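# Seat the L-shaped part flat in its pocket

## Task

Lay the L-shaped part flat on the floor of the pocket whose shape matches it. It only counts if the part stays there on its own, without the robot holding it in place, and anything the robot is still touching at the end must not sink once let go.

## Robot and tools

Robot: one arm with six revolute joints and a two-pad gripper, mounted on a base that may sit slightly tilted relative to the table. The reference image for this scene shows the L-shaped part and the tray with its pockets; show_instructions (no arguments) displays it again and moves nothing.

Scene frame: origin on the table surface directly beneath the arm base, +z up, +y to the left when facing along +x. Units are metres and radians.

Joint order: every command row and every per-joint list in results uses this order and no other: wrist yaw, wrist pitch, waist, elbow, wrist roll, shoulder. A row has 7 numbers: those six, then the gripper opening.

Row scaling: each of the first six numbers lies in [-1, 1] and is an offset, not a pose. 1.0 equals 1.686 rad for wrist yaw, 1.83 wrist pitch, 1.264 waist, 1.276 elbow, 2.022 wrist roll, 1.32 shoulder. The seventh number is an absolute opening: +1 fully open, -1 closed. Stated joint ranges (rad): waist -2.880 to 2.880, shoulder 0.000 to 3.142, elbow 0.000 to 3.019, wrist pitch -1.693 to 1.571, wrist yaw -1.571 to 1.571, wrist roll -2.094 to 2.094; the true stops may differ by up to 0.019 rad either way.

execute_actions(actions): a list of up to 15 actions; each action is a list of up to 15 rows, one row per 1/30 s control step, and if fewer rows are given the final row repeats to fill 15 steps. All offsets in an action count from the joint angles at the start of that action (for the first action, the angles in the latest reported state), not from the previous row. An action aiming a joint more than 0.019 rad beyond its range is rejected; if the first action fails this, or any action is malformed, the whole call does nothing. Requests past a real stop are clipped to it, reported as "joint sent to its limit" (absence of that line does not prove room remains). An empty list just returns state and images.

move(target, speed, blocking): target is one 7-number row, offsets measured from the Joint positions in the latest result that listed them. All joints travel together so each is the same fraction along; the gripper path is therefore curved. speed (0.01 to 2 rad/s, default 0.5) caps the joint with the longest way to go; paths last 0.5 to 10 s. Nothing slows for obstacles, and faster motion or a target set deeper past contact means harder impact or pressing. The gripper value is applied at the start. With blocking=false the result comes after 0.5 s while motion continues; use wait(0) to poll, and no other motion command is accepted until a result shows the move ended (or call stop). The extra "move:" line reports the ending (done, off_target, moving, held, fault), limits=held or limits=none, and the joint furthest from target.

wait(seconds): 0 to 10; lets time pass with the last command held, returning early if a running move finishes. stop(): brakes a running move; it needs room, more when fast, and the fingers keep moving. zoom_image(camera, region): region [x0, y0, x1, y1] in pixels of that camera's latest image, at most 504 by 504. finished_scene(scene): ends the current scene by its number, irreversibly; the goal must already hold and keep holding.

Cameras: cam_head_left, cam_head_right, cam_high, cam_low (each 896x504) and cam_wrist (504x504 fisheye, pose not given). Calibration (K, distortion, T_world_to_cam in the scene frame) is supplied for the fixed cameras and may be off by a couple of degrees and millimetres.

Results: Joint positions (rad) and Joint velocities (rad/s) in the order above, then the pad gap in m (0.094 m when fully open). grip_measured is the measured opening on the command scale. Joint targets shows what the joints are currently driven toward. Action calls also list joint angles at sampled steps; HELD marks steps where a row was held back. "joint command not followed" means the clearance check altered targets. Torques are raw drive outputs with offsets and noise. MOTOR HOT appears from 85 °C; at 100 °C an OVER-TEMPERATURE FAULT drops the arm. Any FAULT line is a stop.

Motion limits: per step each joint target stays within a lead of its measured angle (waist 0.264, shoulder 0.32, elbow 0.276, wrist pitch 0.33, wrist yaw 0.186, wrist roll 0.522 rad), and targets that would shift the gripper over 70 mm are scaled back, so big offsets take several actions; finish unfinished motion in the next action. The arm can sag under zero offsets: in a reply's first call, send offsets back to the intended angles, then zeros, increasing the aim if a joint lags.

Gripping: to hold, command an opening below grip_measured, about 0.03 below for a firm hold, less for a lighter one. Pads give roughly 50 to 62 N, less on thin parts. Readings may be off by about 1 mm.

Avoid: dropping, slamming or hard pushing; knocking anything off the table; ending while the robot still supports the part; leaving the arm touching something that sinks once released. Expect occasional tugs on a held part or nudges to loose items. Release the part once seated, then lift clear before finishing.

Each tool is called after ">>>" by a JSON object that holds its "fn" and its "kwargs".

Reference images:

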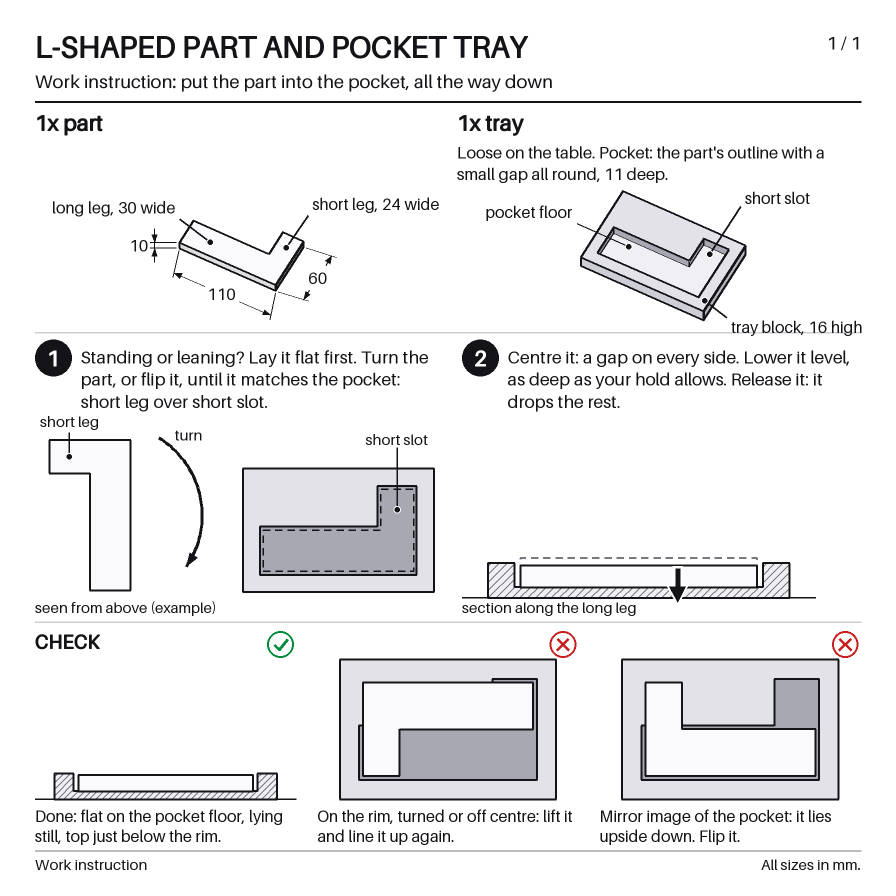

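## Session

>>> {"fn": "execute_actions", "kwargs": {"actions": []}}

Scene clock: 0.00 s.
grip_measured=+1.000
Joint names: [wrist yaw, wrist pitch, waist, elbow, wrist roll, shoulder]
Joint positions: [ 0.53  -1.29   0.459  2.074  0.233  1.712  0.094]
Joint velocities: [ 0.037  0.002 -0.015 -0.007 -0.051 -0.005  0.   ]
Joint torques (N m, as the arm reports them, + toward a larger angle): no reading
Joint targets: [0.530 -1.289 0.463 2.103 0.233 1.698]

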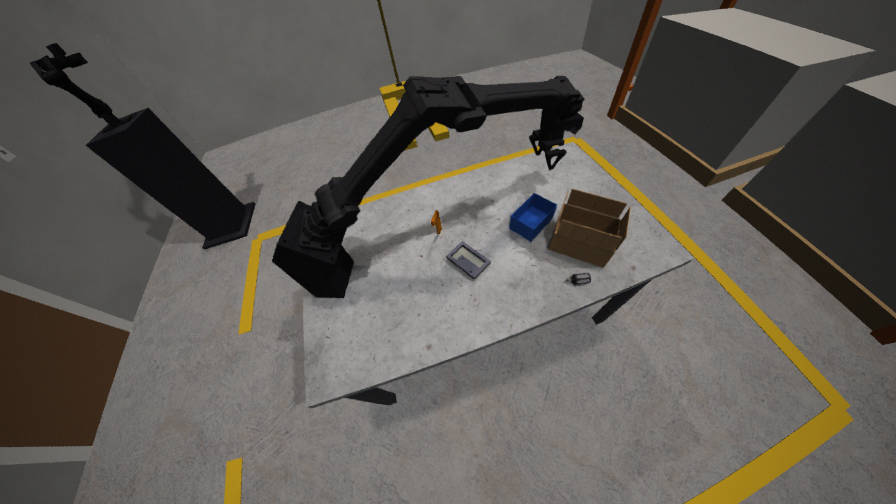

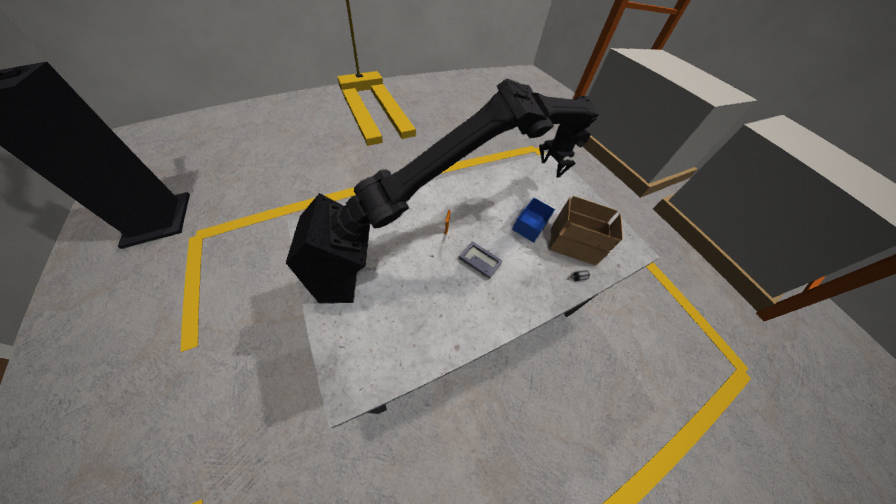

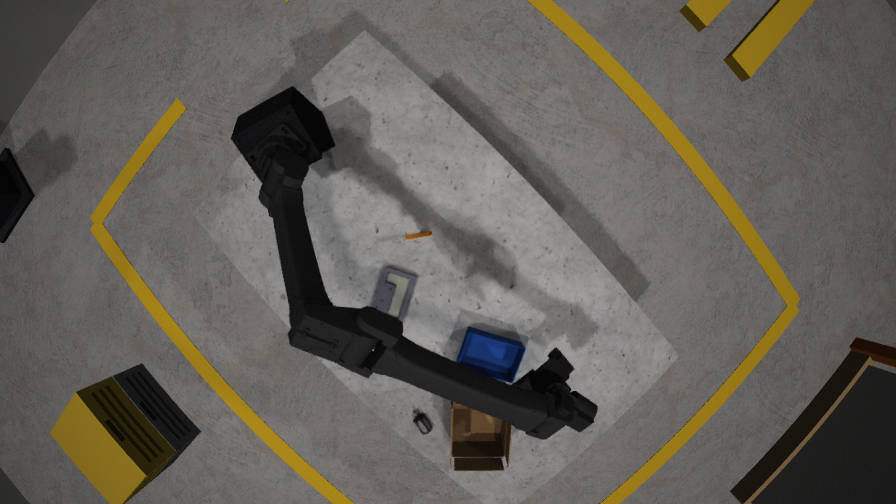

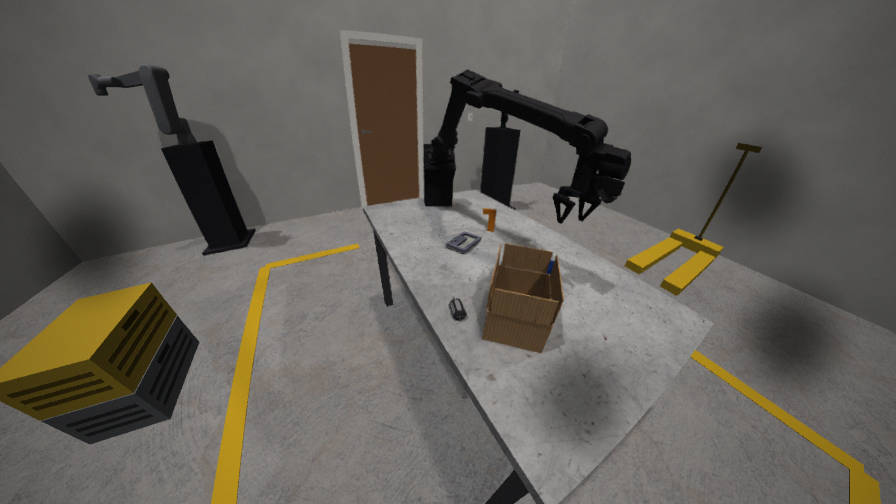

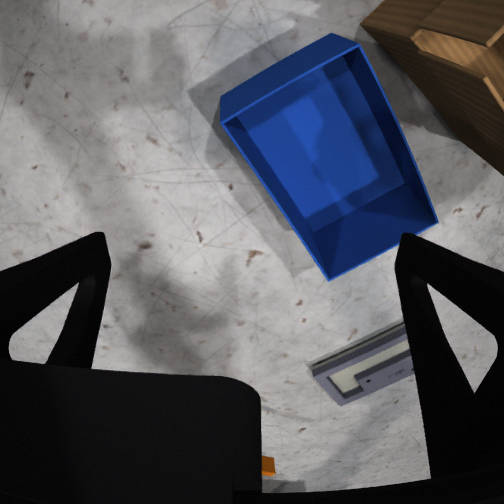

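>>> {"fn": "zoom_image", "kwargs": {"camera": "cam_high", "region": [340, 200, 480, 340]}}

>>> {"fn": "zoom_image", "kwargs": {"camera": "cam_head_left", "region": [400, 190, 520, 290]}}

>>> {"fn": "zoom_image", "kwargs": {"camera": "cam_low", "region": [410, 130, 650, 270]}}

>>> {"fn": "zoom_image", "kwargs": {"camera": "cam_head_right", "region": [270, 60, 630, 320]}}

Region (340, 200, 480, 340) of cam_high's 896x504 image, scaled by 3.600, with more detail than that image has.

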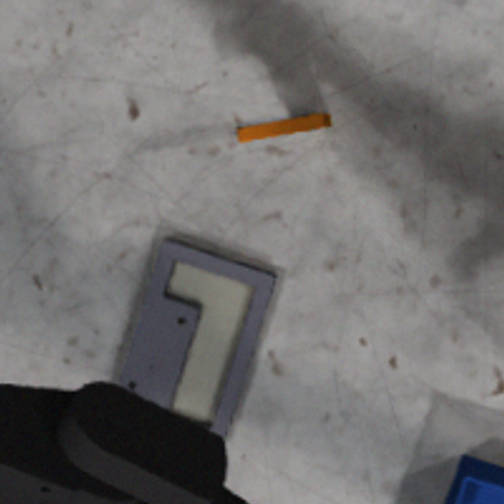

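Region (400, 190, 520, 290) of cam_head_left's 896x504 image, scaled by 4.200, with more detail than that image has.

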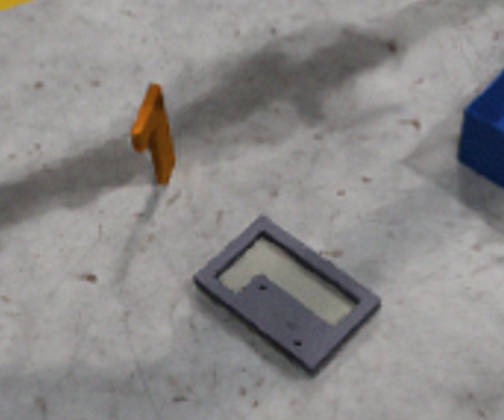

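Region (410, 130, 650, 270) of cam_low's 896x504 image, scaled by 2.100, with more detail than that image has; it fills the top 294 rows of this view, and the rest is white.

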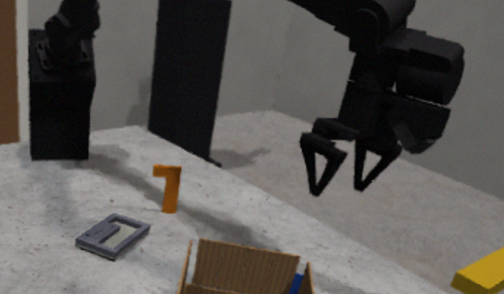

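Region (270, 60, 630, 320) of cam_head_right's 896x504 image, scaled by 1.400, with more detail than that image has.

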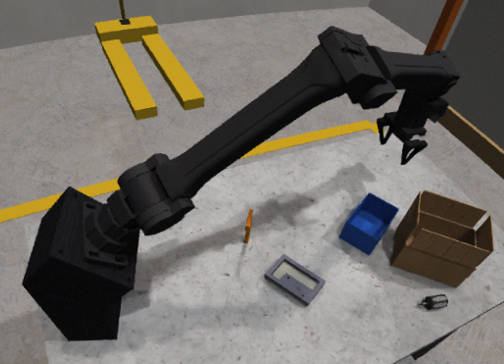

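>>> {"fn": "zoom_image", "kwargs": {"camera": "cam_head_left", "region": [260, 160, 400, 310]}}

>>> {"fn": "zoom_image", "kwargs": {"camera": "cam_head_right", "region": [270, 160, 420, 310]}}

>>> {"fn": "zoom_image", "kwargs": {"camera": "cam_high", "region": [220, 80, 350, 220]}}

>>> {"fn": "zoom_image", "kwargs": {"camera": "cam_low", "region": [410, 60, 530, 220]}}

Region (260, 160, 400, 310) of cam_head_left's 896x504 image, scaled by 3.360, with more detail than that image has; it fills the left 470 columns of this view, and the rest is white.

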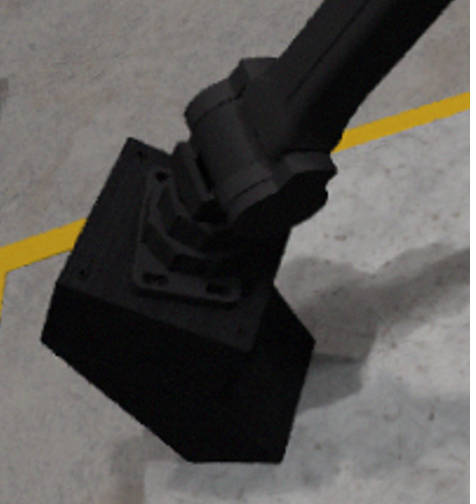

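Region (270, 160, 420, 310) of cam_head_right's 896x504 image, scaled by 3.360, with more detail than that image has.

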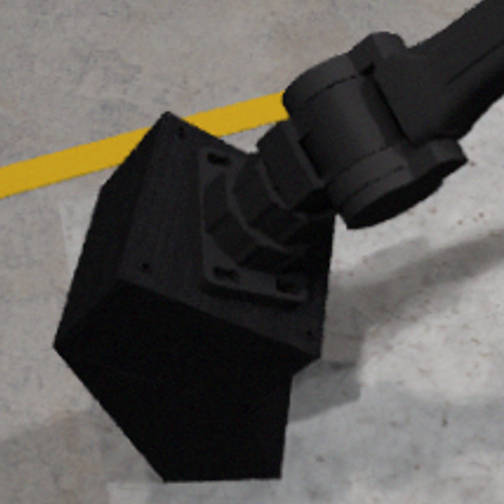

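Region (220, 80, 350, 220) of cam_high's 896x504 image, scaled by 3.600, with more detail than that image has; it fills the left 468 columns of this view, and the rest is white.

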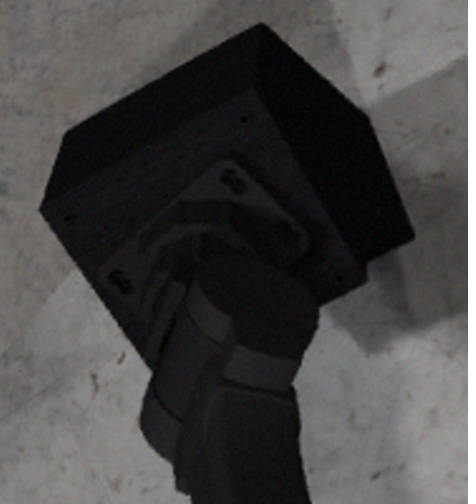

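Region (410, 60, 530, 220) of cam_low's 896x504 image, scaled by 3.150, with more detail than that image has; it fills the left 378 columns of this view, and the rest is white.

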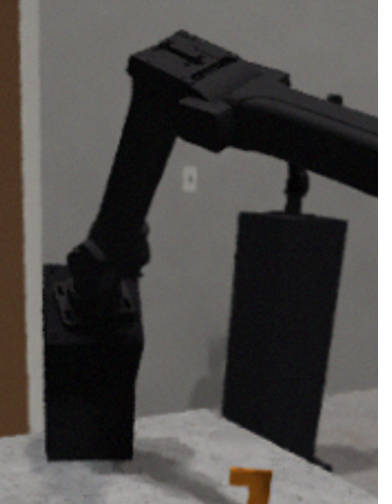

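>>> {"fn": "zoom_image", "kwargs": {"camera": "cam_head_right", "region": [420, 190, 520, 290]}}

>>> {"fn": "zoom_image", "kwargs": {"camera": "cam_low", "region": [430, 190, 520, 270]}}

Region (420, 190, 520, 290) of cam_head_right's 896x504 image, scaled by 5.040, with more detail than that image has.

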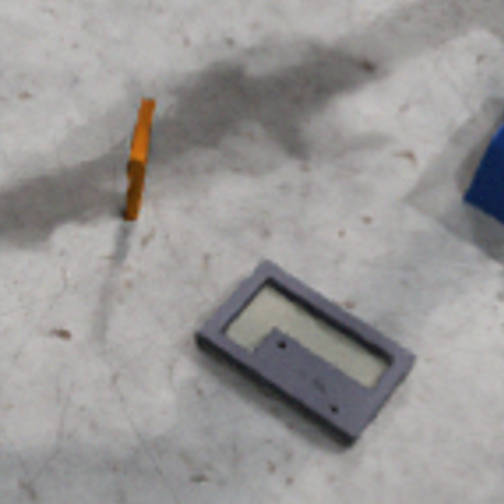

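Region (430, 190, 520, 270) of cam_low's 896x504 image, scaled by 5.600, with more detail than that image has.

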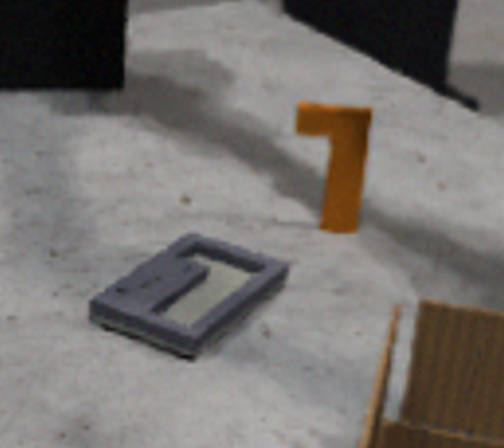

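>>> {"fn": "zoom_image", "kwargs": {"camera": "cam_head_right", "region": [470, 70, 620, 190]}}

>>> {"fn": "zoom_image", "kwargs": {"camera": "cam_head_left", "region": [390, 60, 600, 180]}}

>>> {"fn": "zoom_image", "kwargs": {"camera": "cam_high", "region": [280, 290, 620, 450]}}

>>> {"fn": "zoom_image", "kwargs": {"camera": "cam_low", "region": [520, 100, 650, 230]}}

Region (470, 70, 620, 190) of cam_head_right's 896x504 image, scaled by 3.360, with more detail than that image has; it fills the top 403 rows of this view, and the rest is white.

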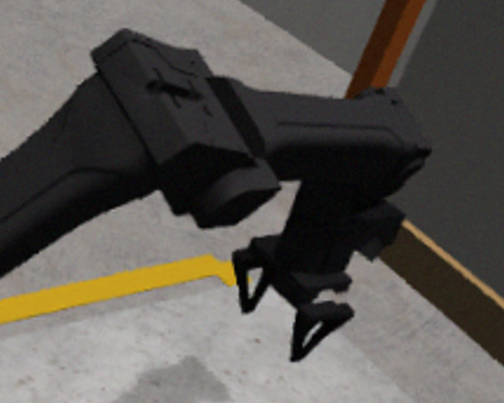

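Region (390, 60, 600, 180) of cam_head_left's 896x504 image, scaled by 2.400, with more detail than that image has; it fills the top 288 rows of this view, and the rest is white.

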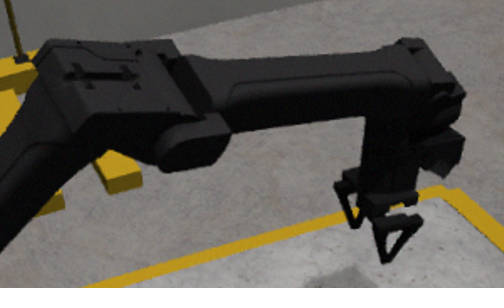

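Region (280, 290, 620, 450) of cam_high's 896x504 image, scaled by 1.482, with more detail than that image has; it fills the top 237 rows of this view, and the rest is white.

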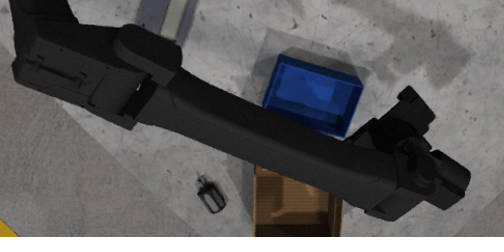

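Region (520, 100, 650, 230) of cam_low's 896x504 image, scaled by 3.877, with more detail than that image has.

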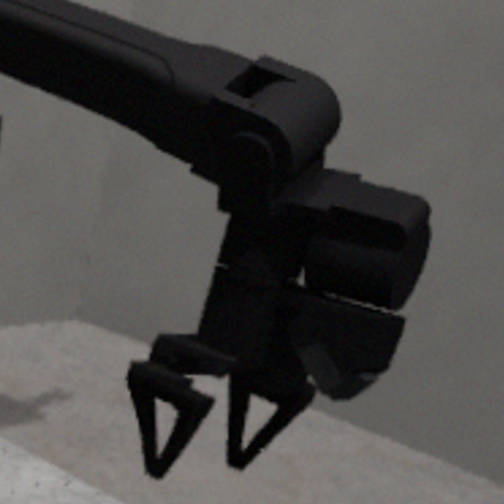

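>>> {"fn": "move", "kwargs": {"target": [-0.3855, 0.0738, -0.192, -0.713, 0.210, -0.166, 0.6], "speed": 0.5}}

Scene clock: 34.53 s.
grip_measured=+0.602
Joint names: [wrist yaw, wrist pitch, waist, elbow, wrist roll, shoulder]
Joint positions: [-0.116 -1.166  0.227  1.157  0.642  1.523  0.075]
Joint velocities: [-0.022 -0.007 -0.015 -0.017  0.007 -0.015  0.   ]
Joint torques (N m, as the arm reports them, + toward a larger angle): [ -0.39  -0.31   2.4    4.26   0.15 -15.7 ]
Joint targets: [-0.120 -1.155 0.217 1.164 0.658 1.492]
move: off_target; limits=none; farthest joint: the shoulder, 0.030 radians from its target (0.219 radians at the start)

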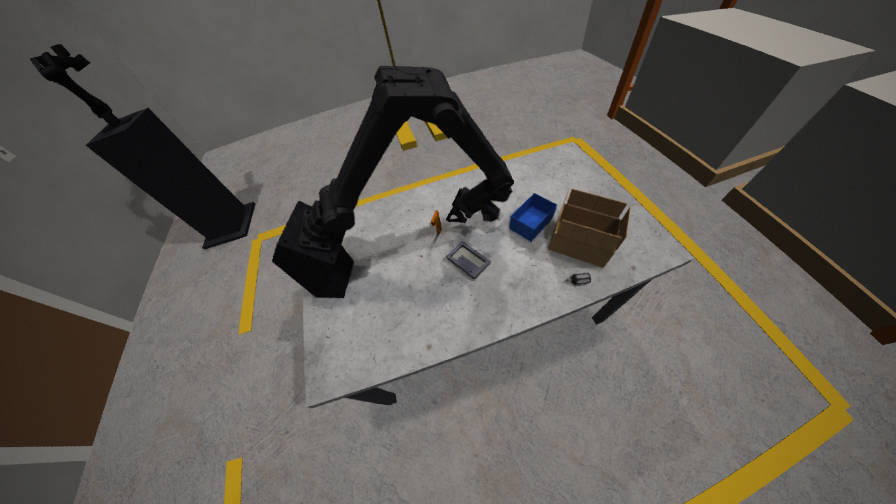

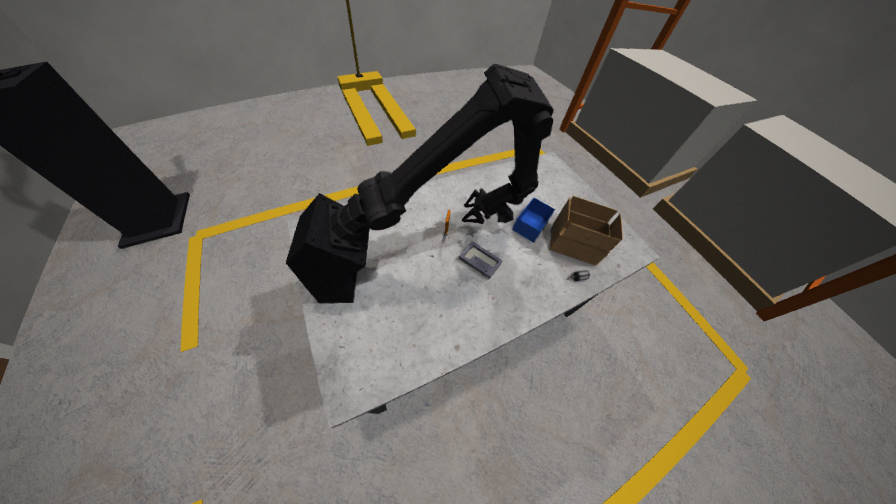

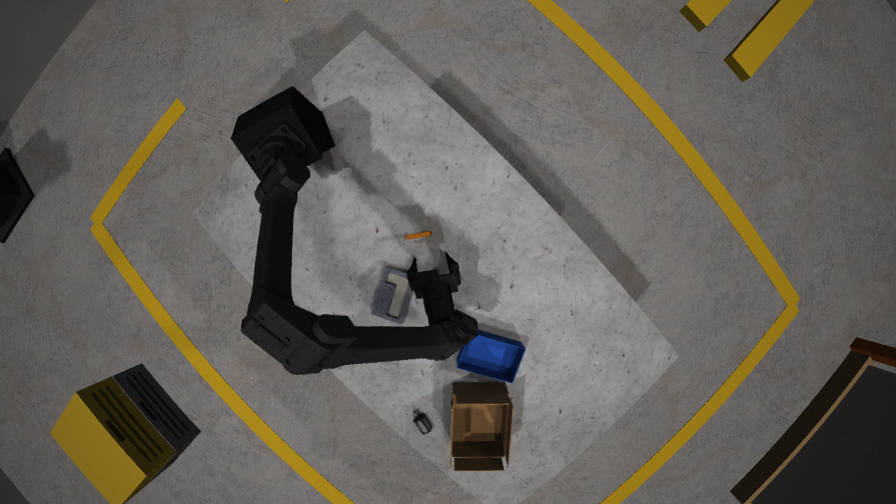

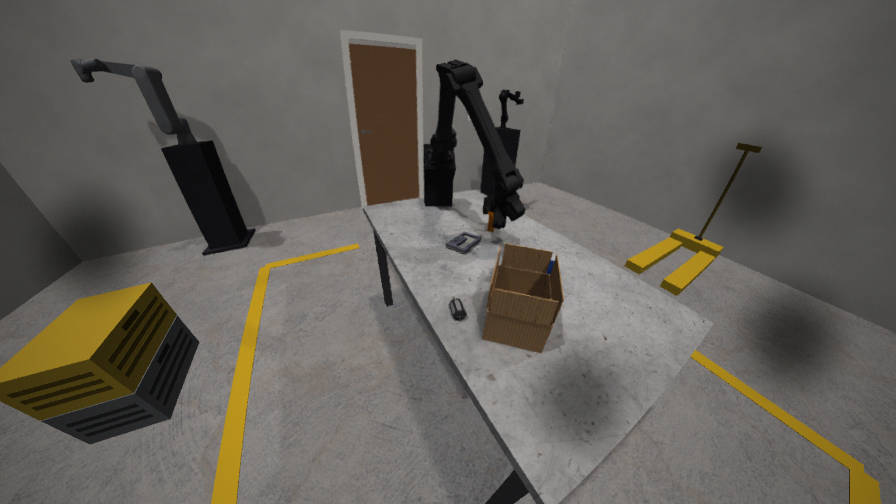

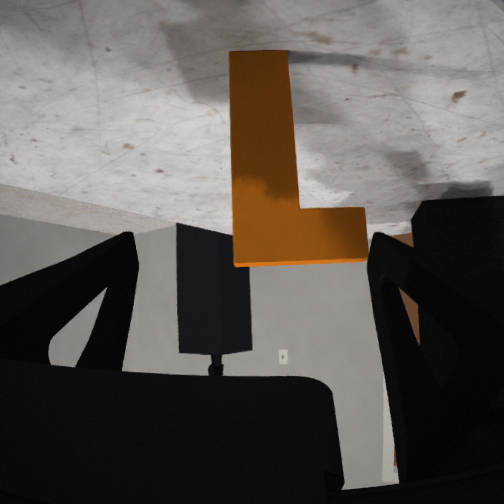

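>>> {"fn": "zoom_image", "kwargs": {"camera": "cam_high", "region": [370, 210, 490, 350]}}

>>> {"fn": "zoom_image", "kwargs": {"camera": "cam_head_right", "region": [430, 160, 550, 250]}}

>>> {"fn": "zoom_image", "kwargs": {"camera": "cam_head_left", "region": [420, 160, 530, 250]}}

Region (370, 210, 490, 350) of cam_high's 896x504 image, scaled by 3.600, with more detail than that image has; it fills the left 432 columns of this view, and the rest is white.

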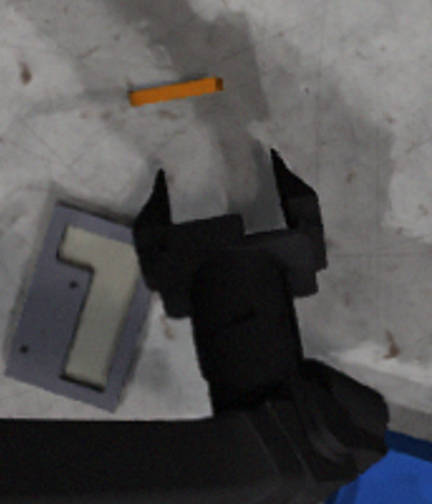

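Region (430, 160, 550, 250) of cam_head_right's 896x504 image, scaled by 4.200, with more detail than that image has; it fills the top 378 rows of this view, and the rest is white.

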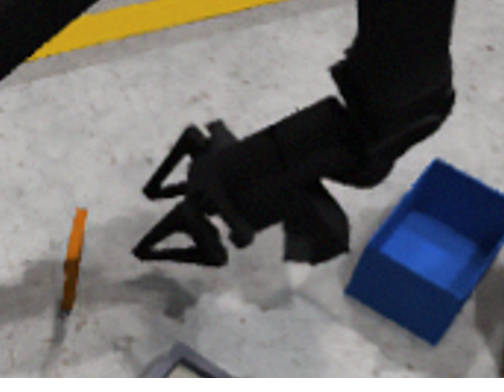

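Region (420, 160, 530, 250) of cam_head_left's 896x504 image, scaled by 4.582, with more detail than that image has; it fills the top 412 rows of this view, and the rest is white.

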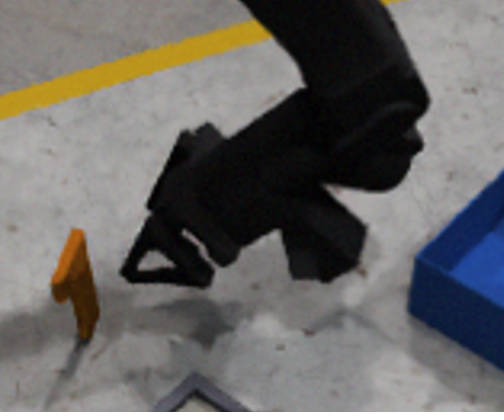

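>>> {"fn": "move", "kwargs": {"target": [-0.002, 0.1257, 0.0127, -0.076, 0.012, 0.0795, 0.6], "speed": 0.2}}

Scene clock: 40.30 s.
grip_measured=+0.602
Joint names: [wrist yaw, wrist pitch, waist, elbow, wrist roll, shoulder]
Joint positions: [-0.116 -0.947  0.227  1.06   0.65   1.622  0.075]
Joint velocities: [-0.022  0.007  0.005 -0.002 -0.051 -0.005  0.   ]
Joint torques (N m, as the arm reports them, + toward a larger angle): [ -0.37  -0.27   4.49   1.94   0.16 -12.45]
Joint targets: [-0.120 -0.936 0.243 1.060 0.666 1.628]
move: done; limits=none; farthest joint: the waist, 0.016 radians from its target (0.016 radians at the start)

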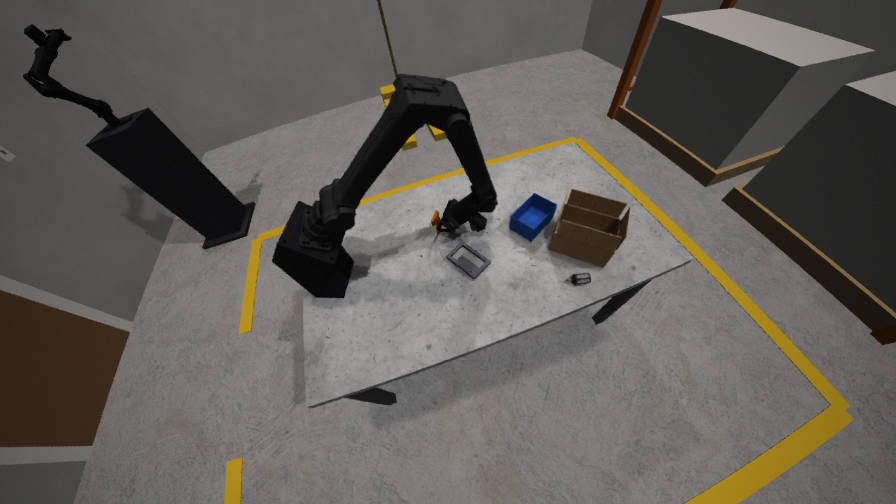

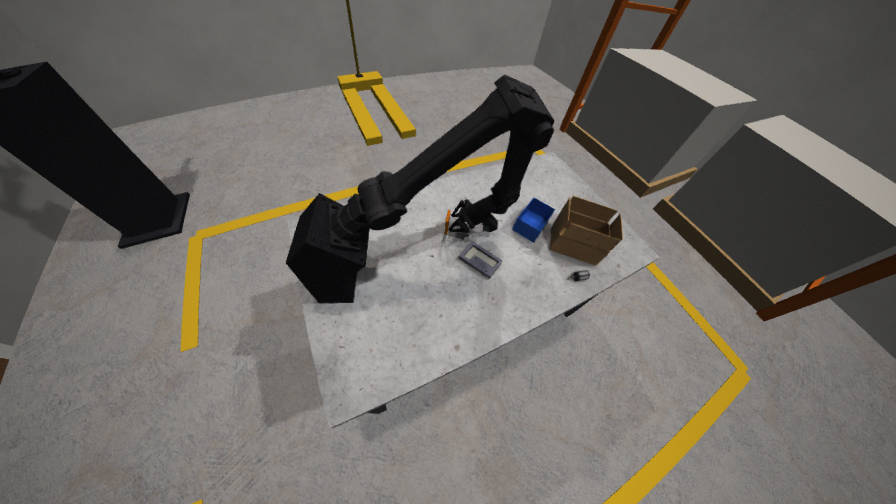

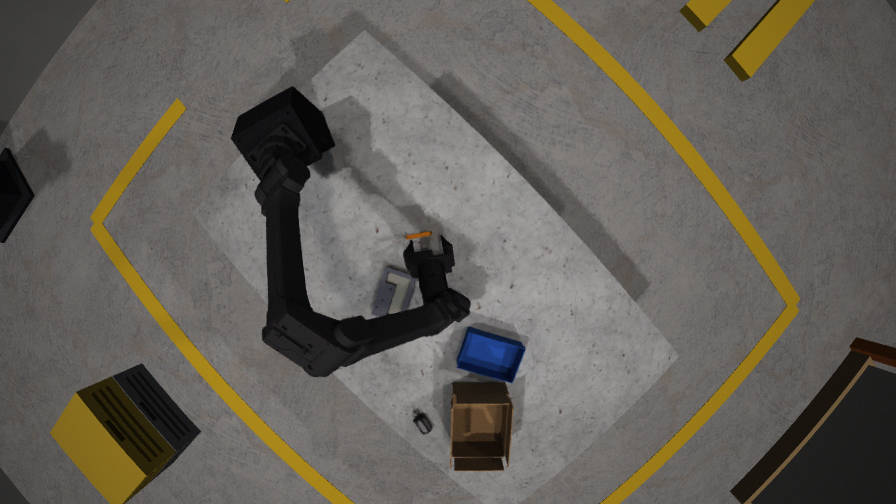

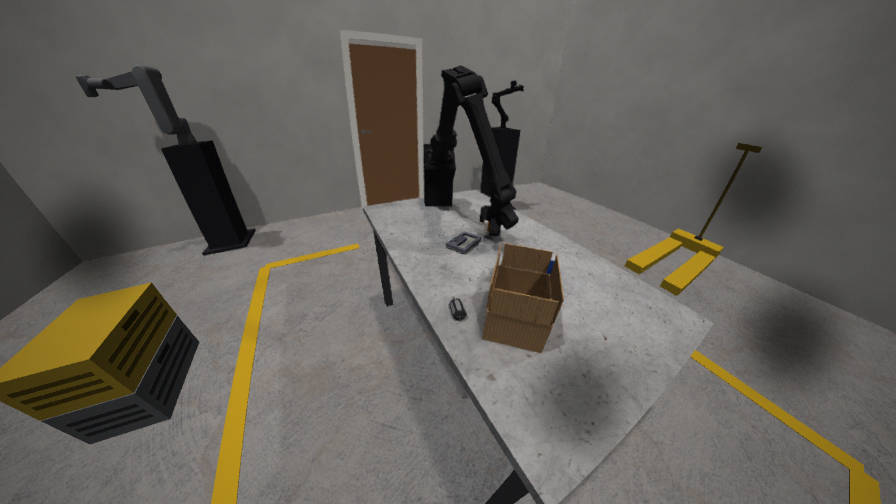

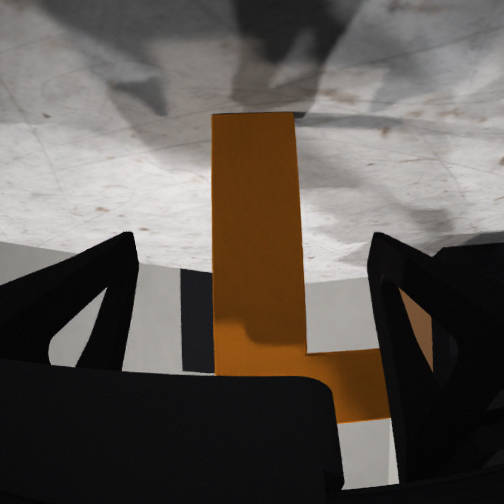

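>>> {"fn": "zoom_image", "kwargs": {"camera": "cam_head_right", "region": [430, 185, 510, 255]}}

>>> {"fn": "zoom_image", "kwargs": {"camera": "cam_high", "region": [390, 215, 470, 285]}}

Region (430, 185, 510, 255) of cam_head_right's 896x504 image, scaled by 6.300, with more detail than that image has; it fills the top 441 rows of this view, and the rest is white.

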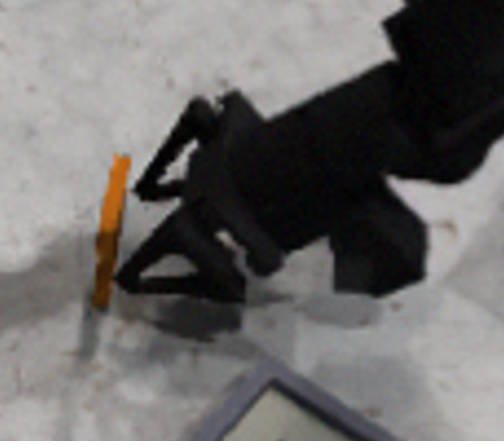

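Region (390, 215, 470, 285) of cam_high's 896x504 image, scaled by 6.300, with more detail than that image has; it fills the top 441 rows of this view, and the rest is white.

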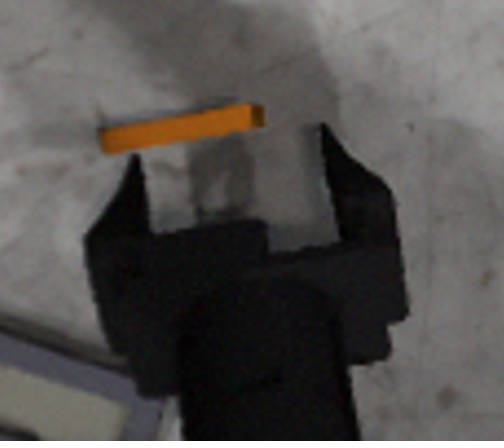

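>>> {"fn": "move", "kwargs": {"target": [-0.002, 0.006, 0.026, -0.016, 0.008, 0.0045, 0.6], "speed": 0.05}}

>>> {"fn": "zoom_image", "kwargs": {"camera": "cam_high", "region": [390, 215, 470, 285]}}

>>> {"fn": "zoom_image", "kwargs": {"camera": "cam_head_right", "region": [430, 185, 510, 255]}}

Scene clock: 44.30 s.
grip_measured=+0.602
Joint names: [wrist yaw, wrist pitch, waist, elbow, wrist roll, shoulder]
Joint positions: [-0.116 -0.947  0.243  1.043  0.651  1.622  0.075]
Joint velocities: [-0.051 -0.002  0.005 -0.007  0.007 -0.024 -0.001]
Joint torques (N m, as the arm reports them, + toward a larger angle): [ -0.39  -0.24   4.55   1.57   0.16 -12.24]
Joint targets: [-0.120 -0.936 0.260 1.040 0.666 1.628]
move: done; limits=none; farthest joint: the waist, 0.017 radians from its target (0.033 radians at the start)

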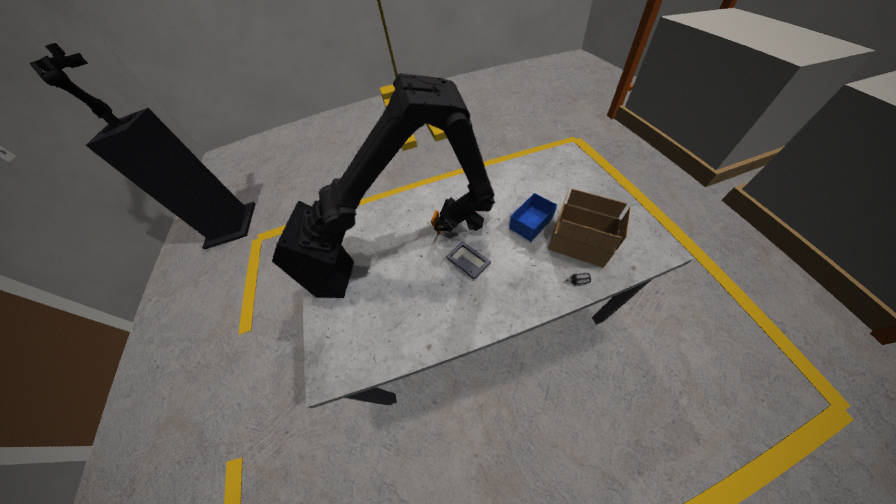

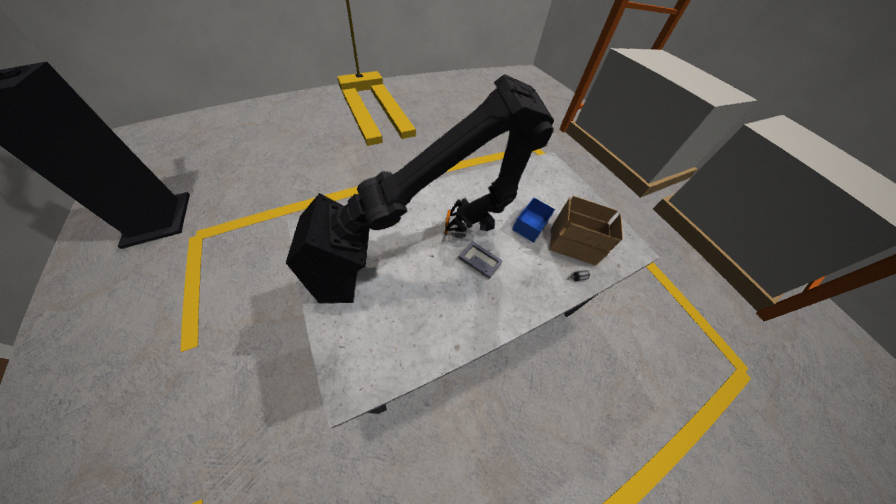

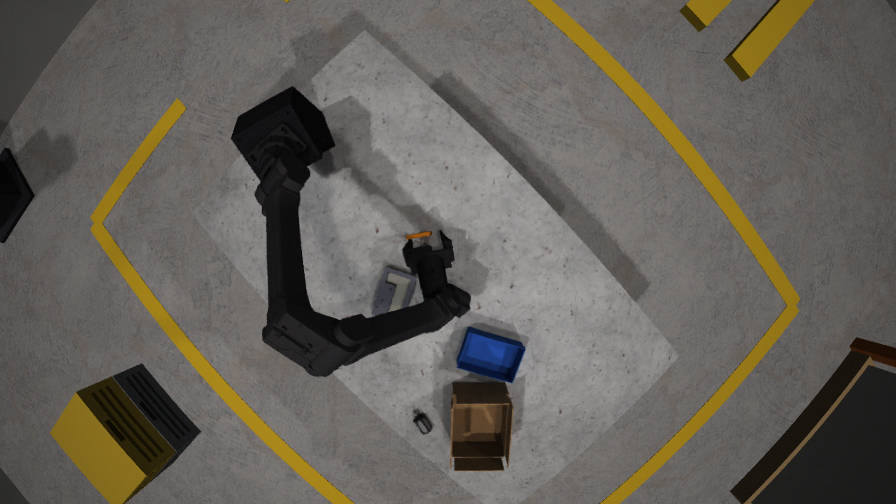

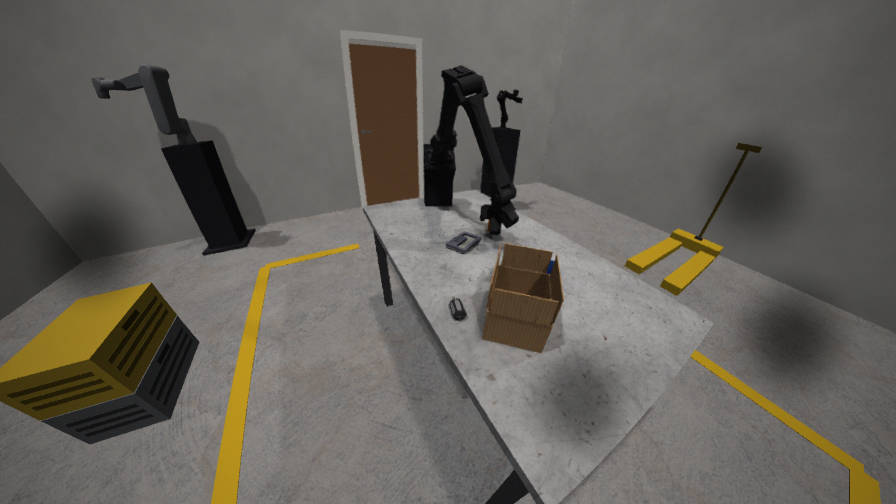

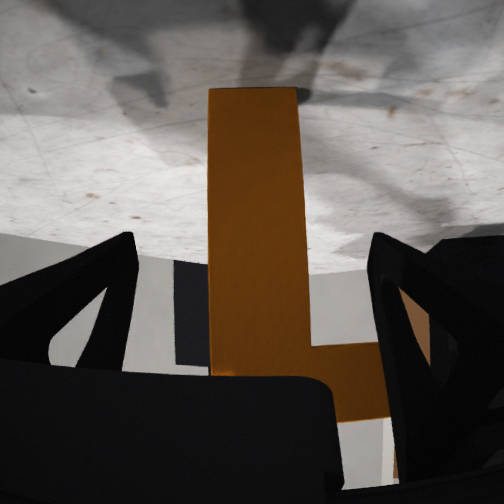

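Region (390, 215, 470, 285) of cam_high's 896x504 image, scaled by 6.300, with more detail than that image has; it fills the top 441 rows of this view, and the rest is white.

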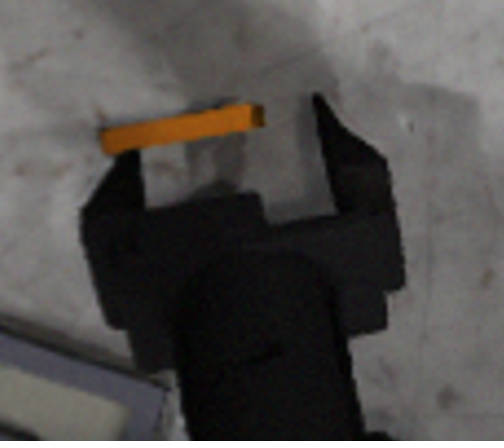

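Region (430, 185, 510, 255) of cam_head_right's 896x504 image, scaled by 6.300, with more detail than that image has; it fills the top 441 rows of this view, and the rest is white.

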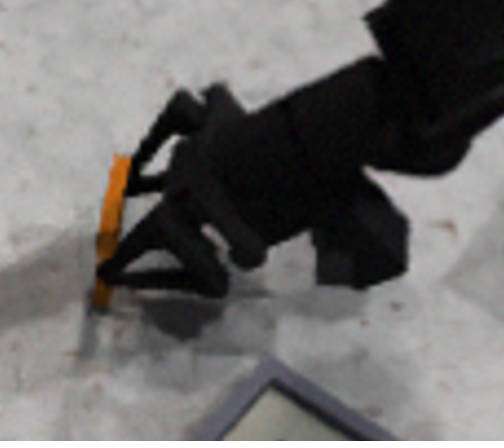

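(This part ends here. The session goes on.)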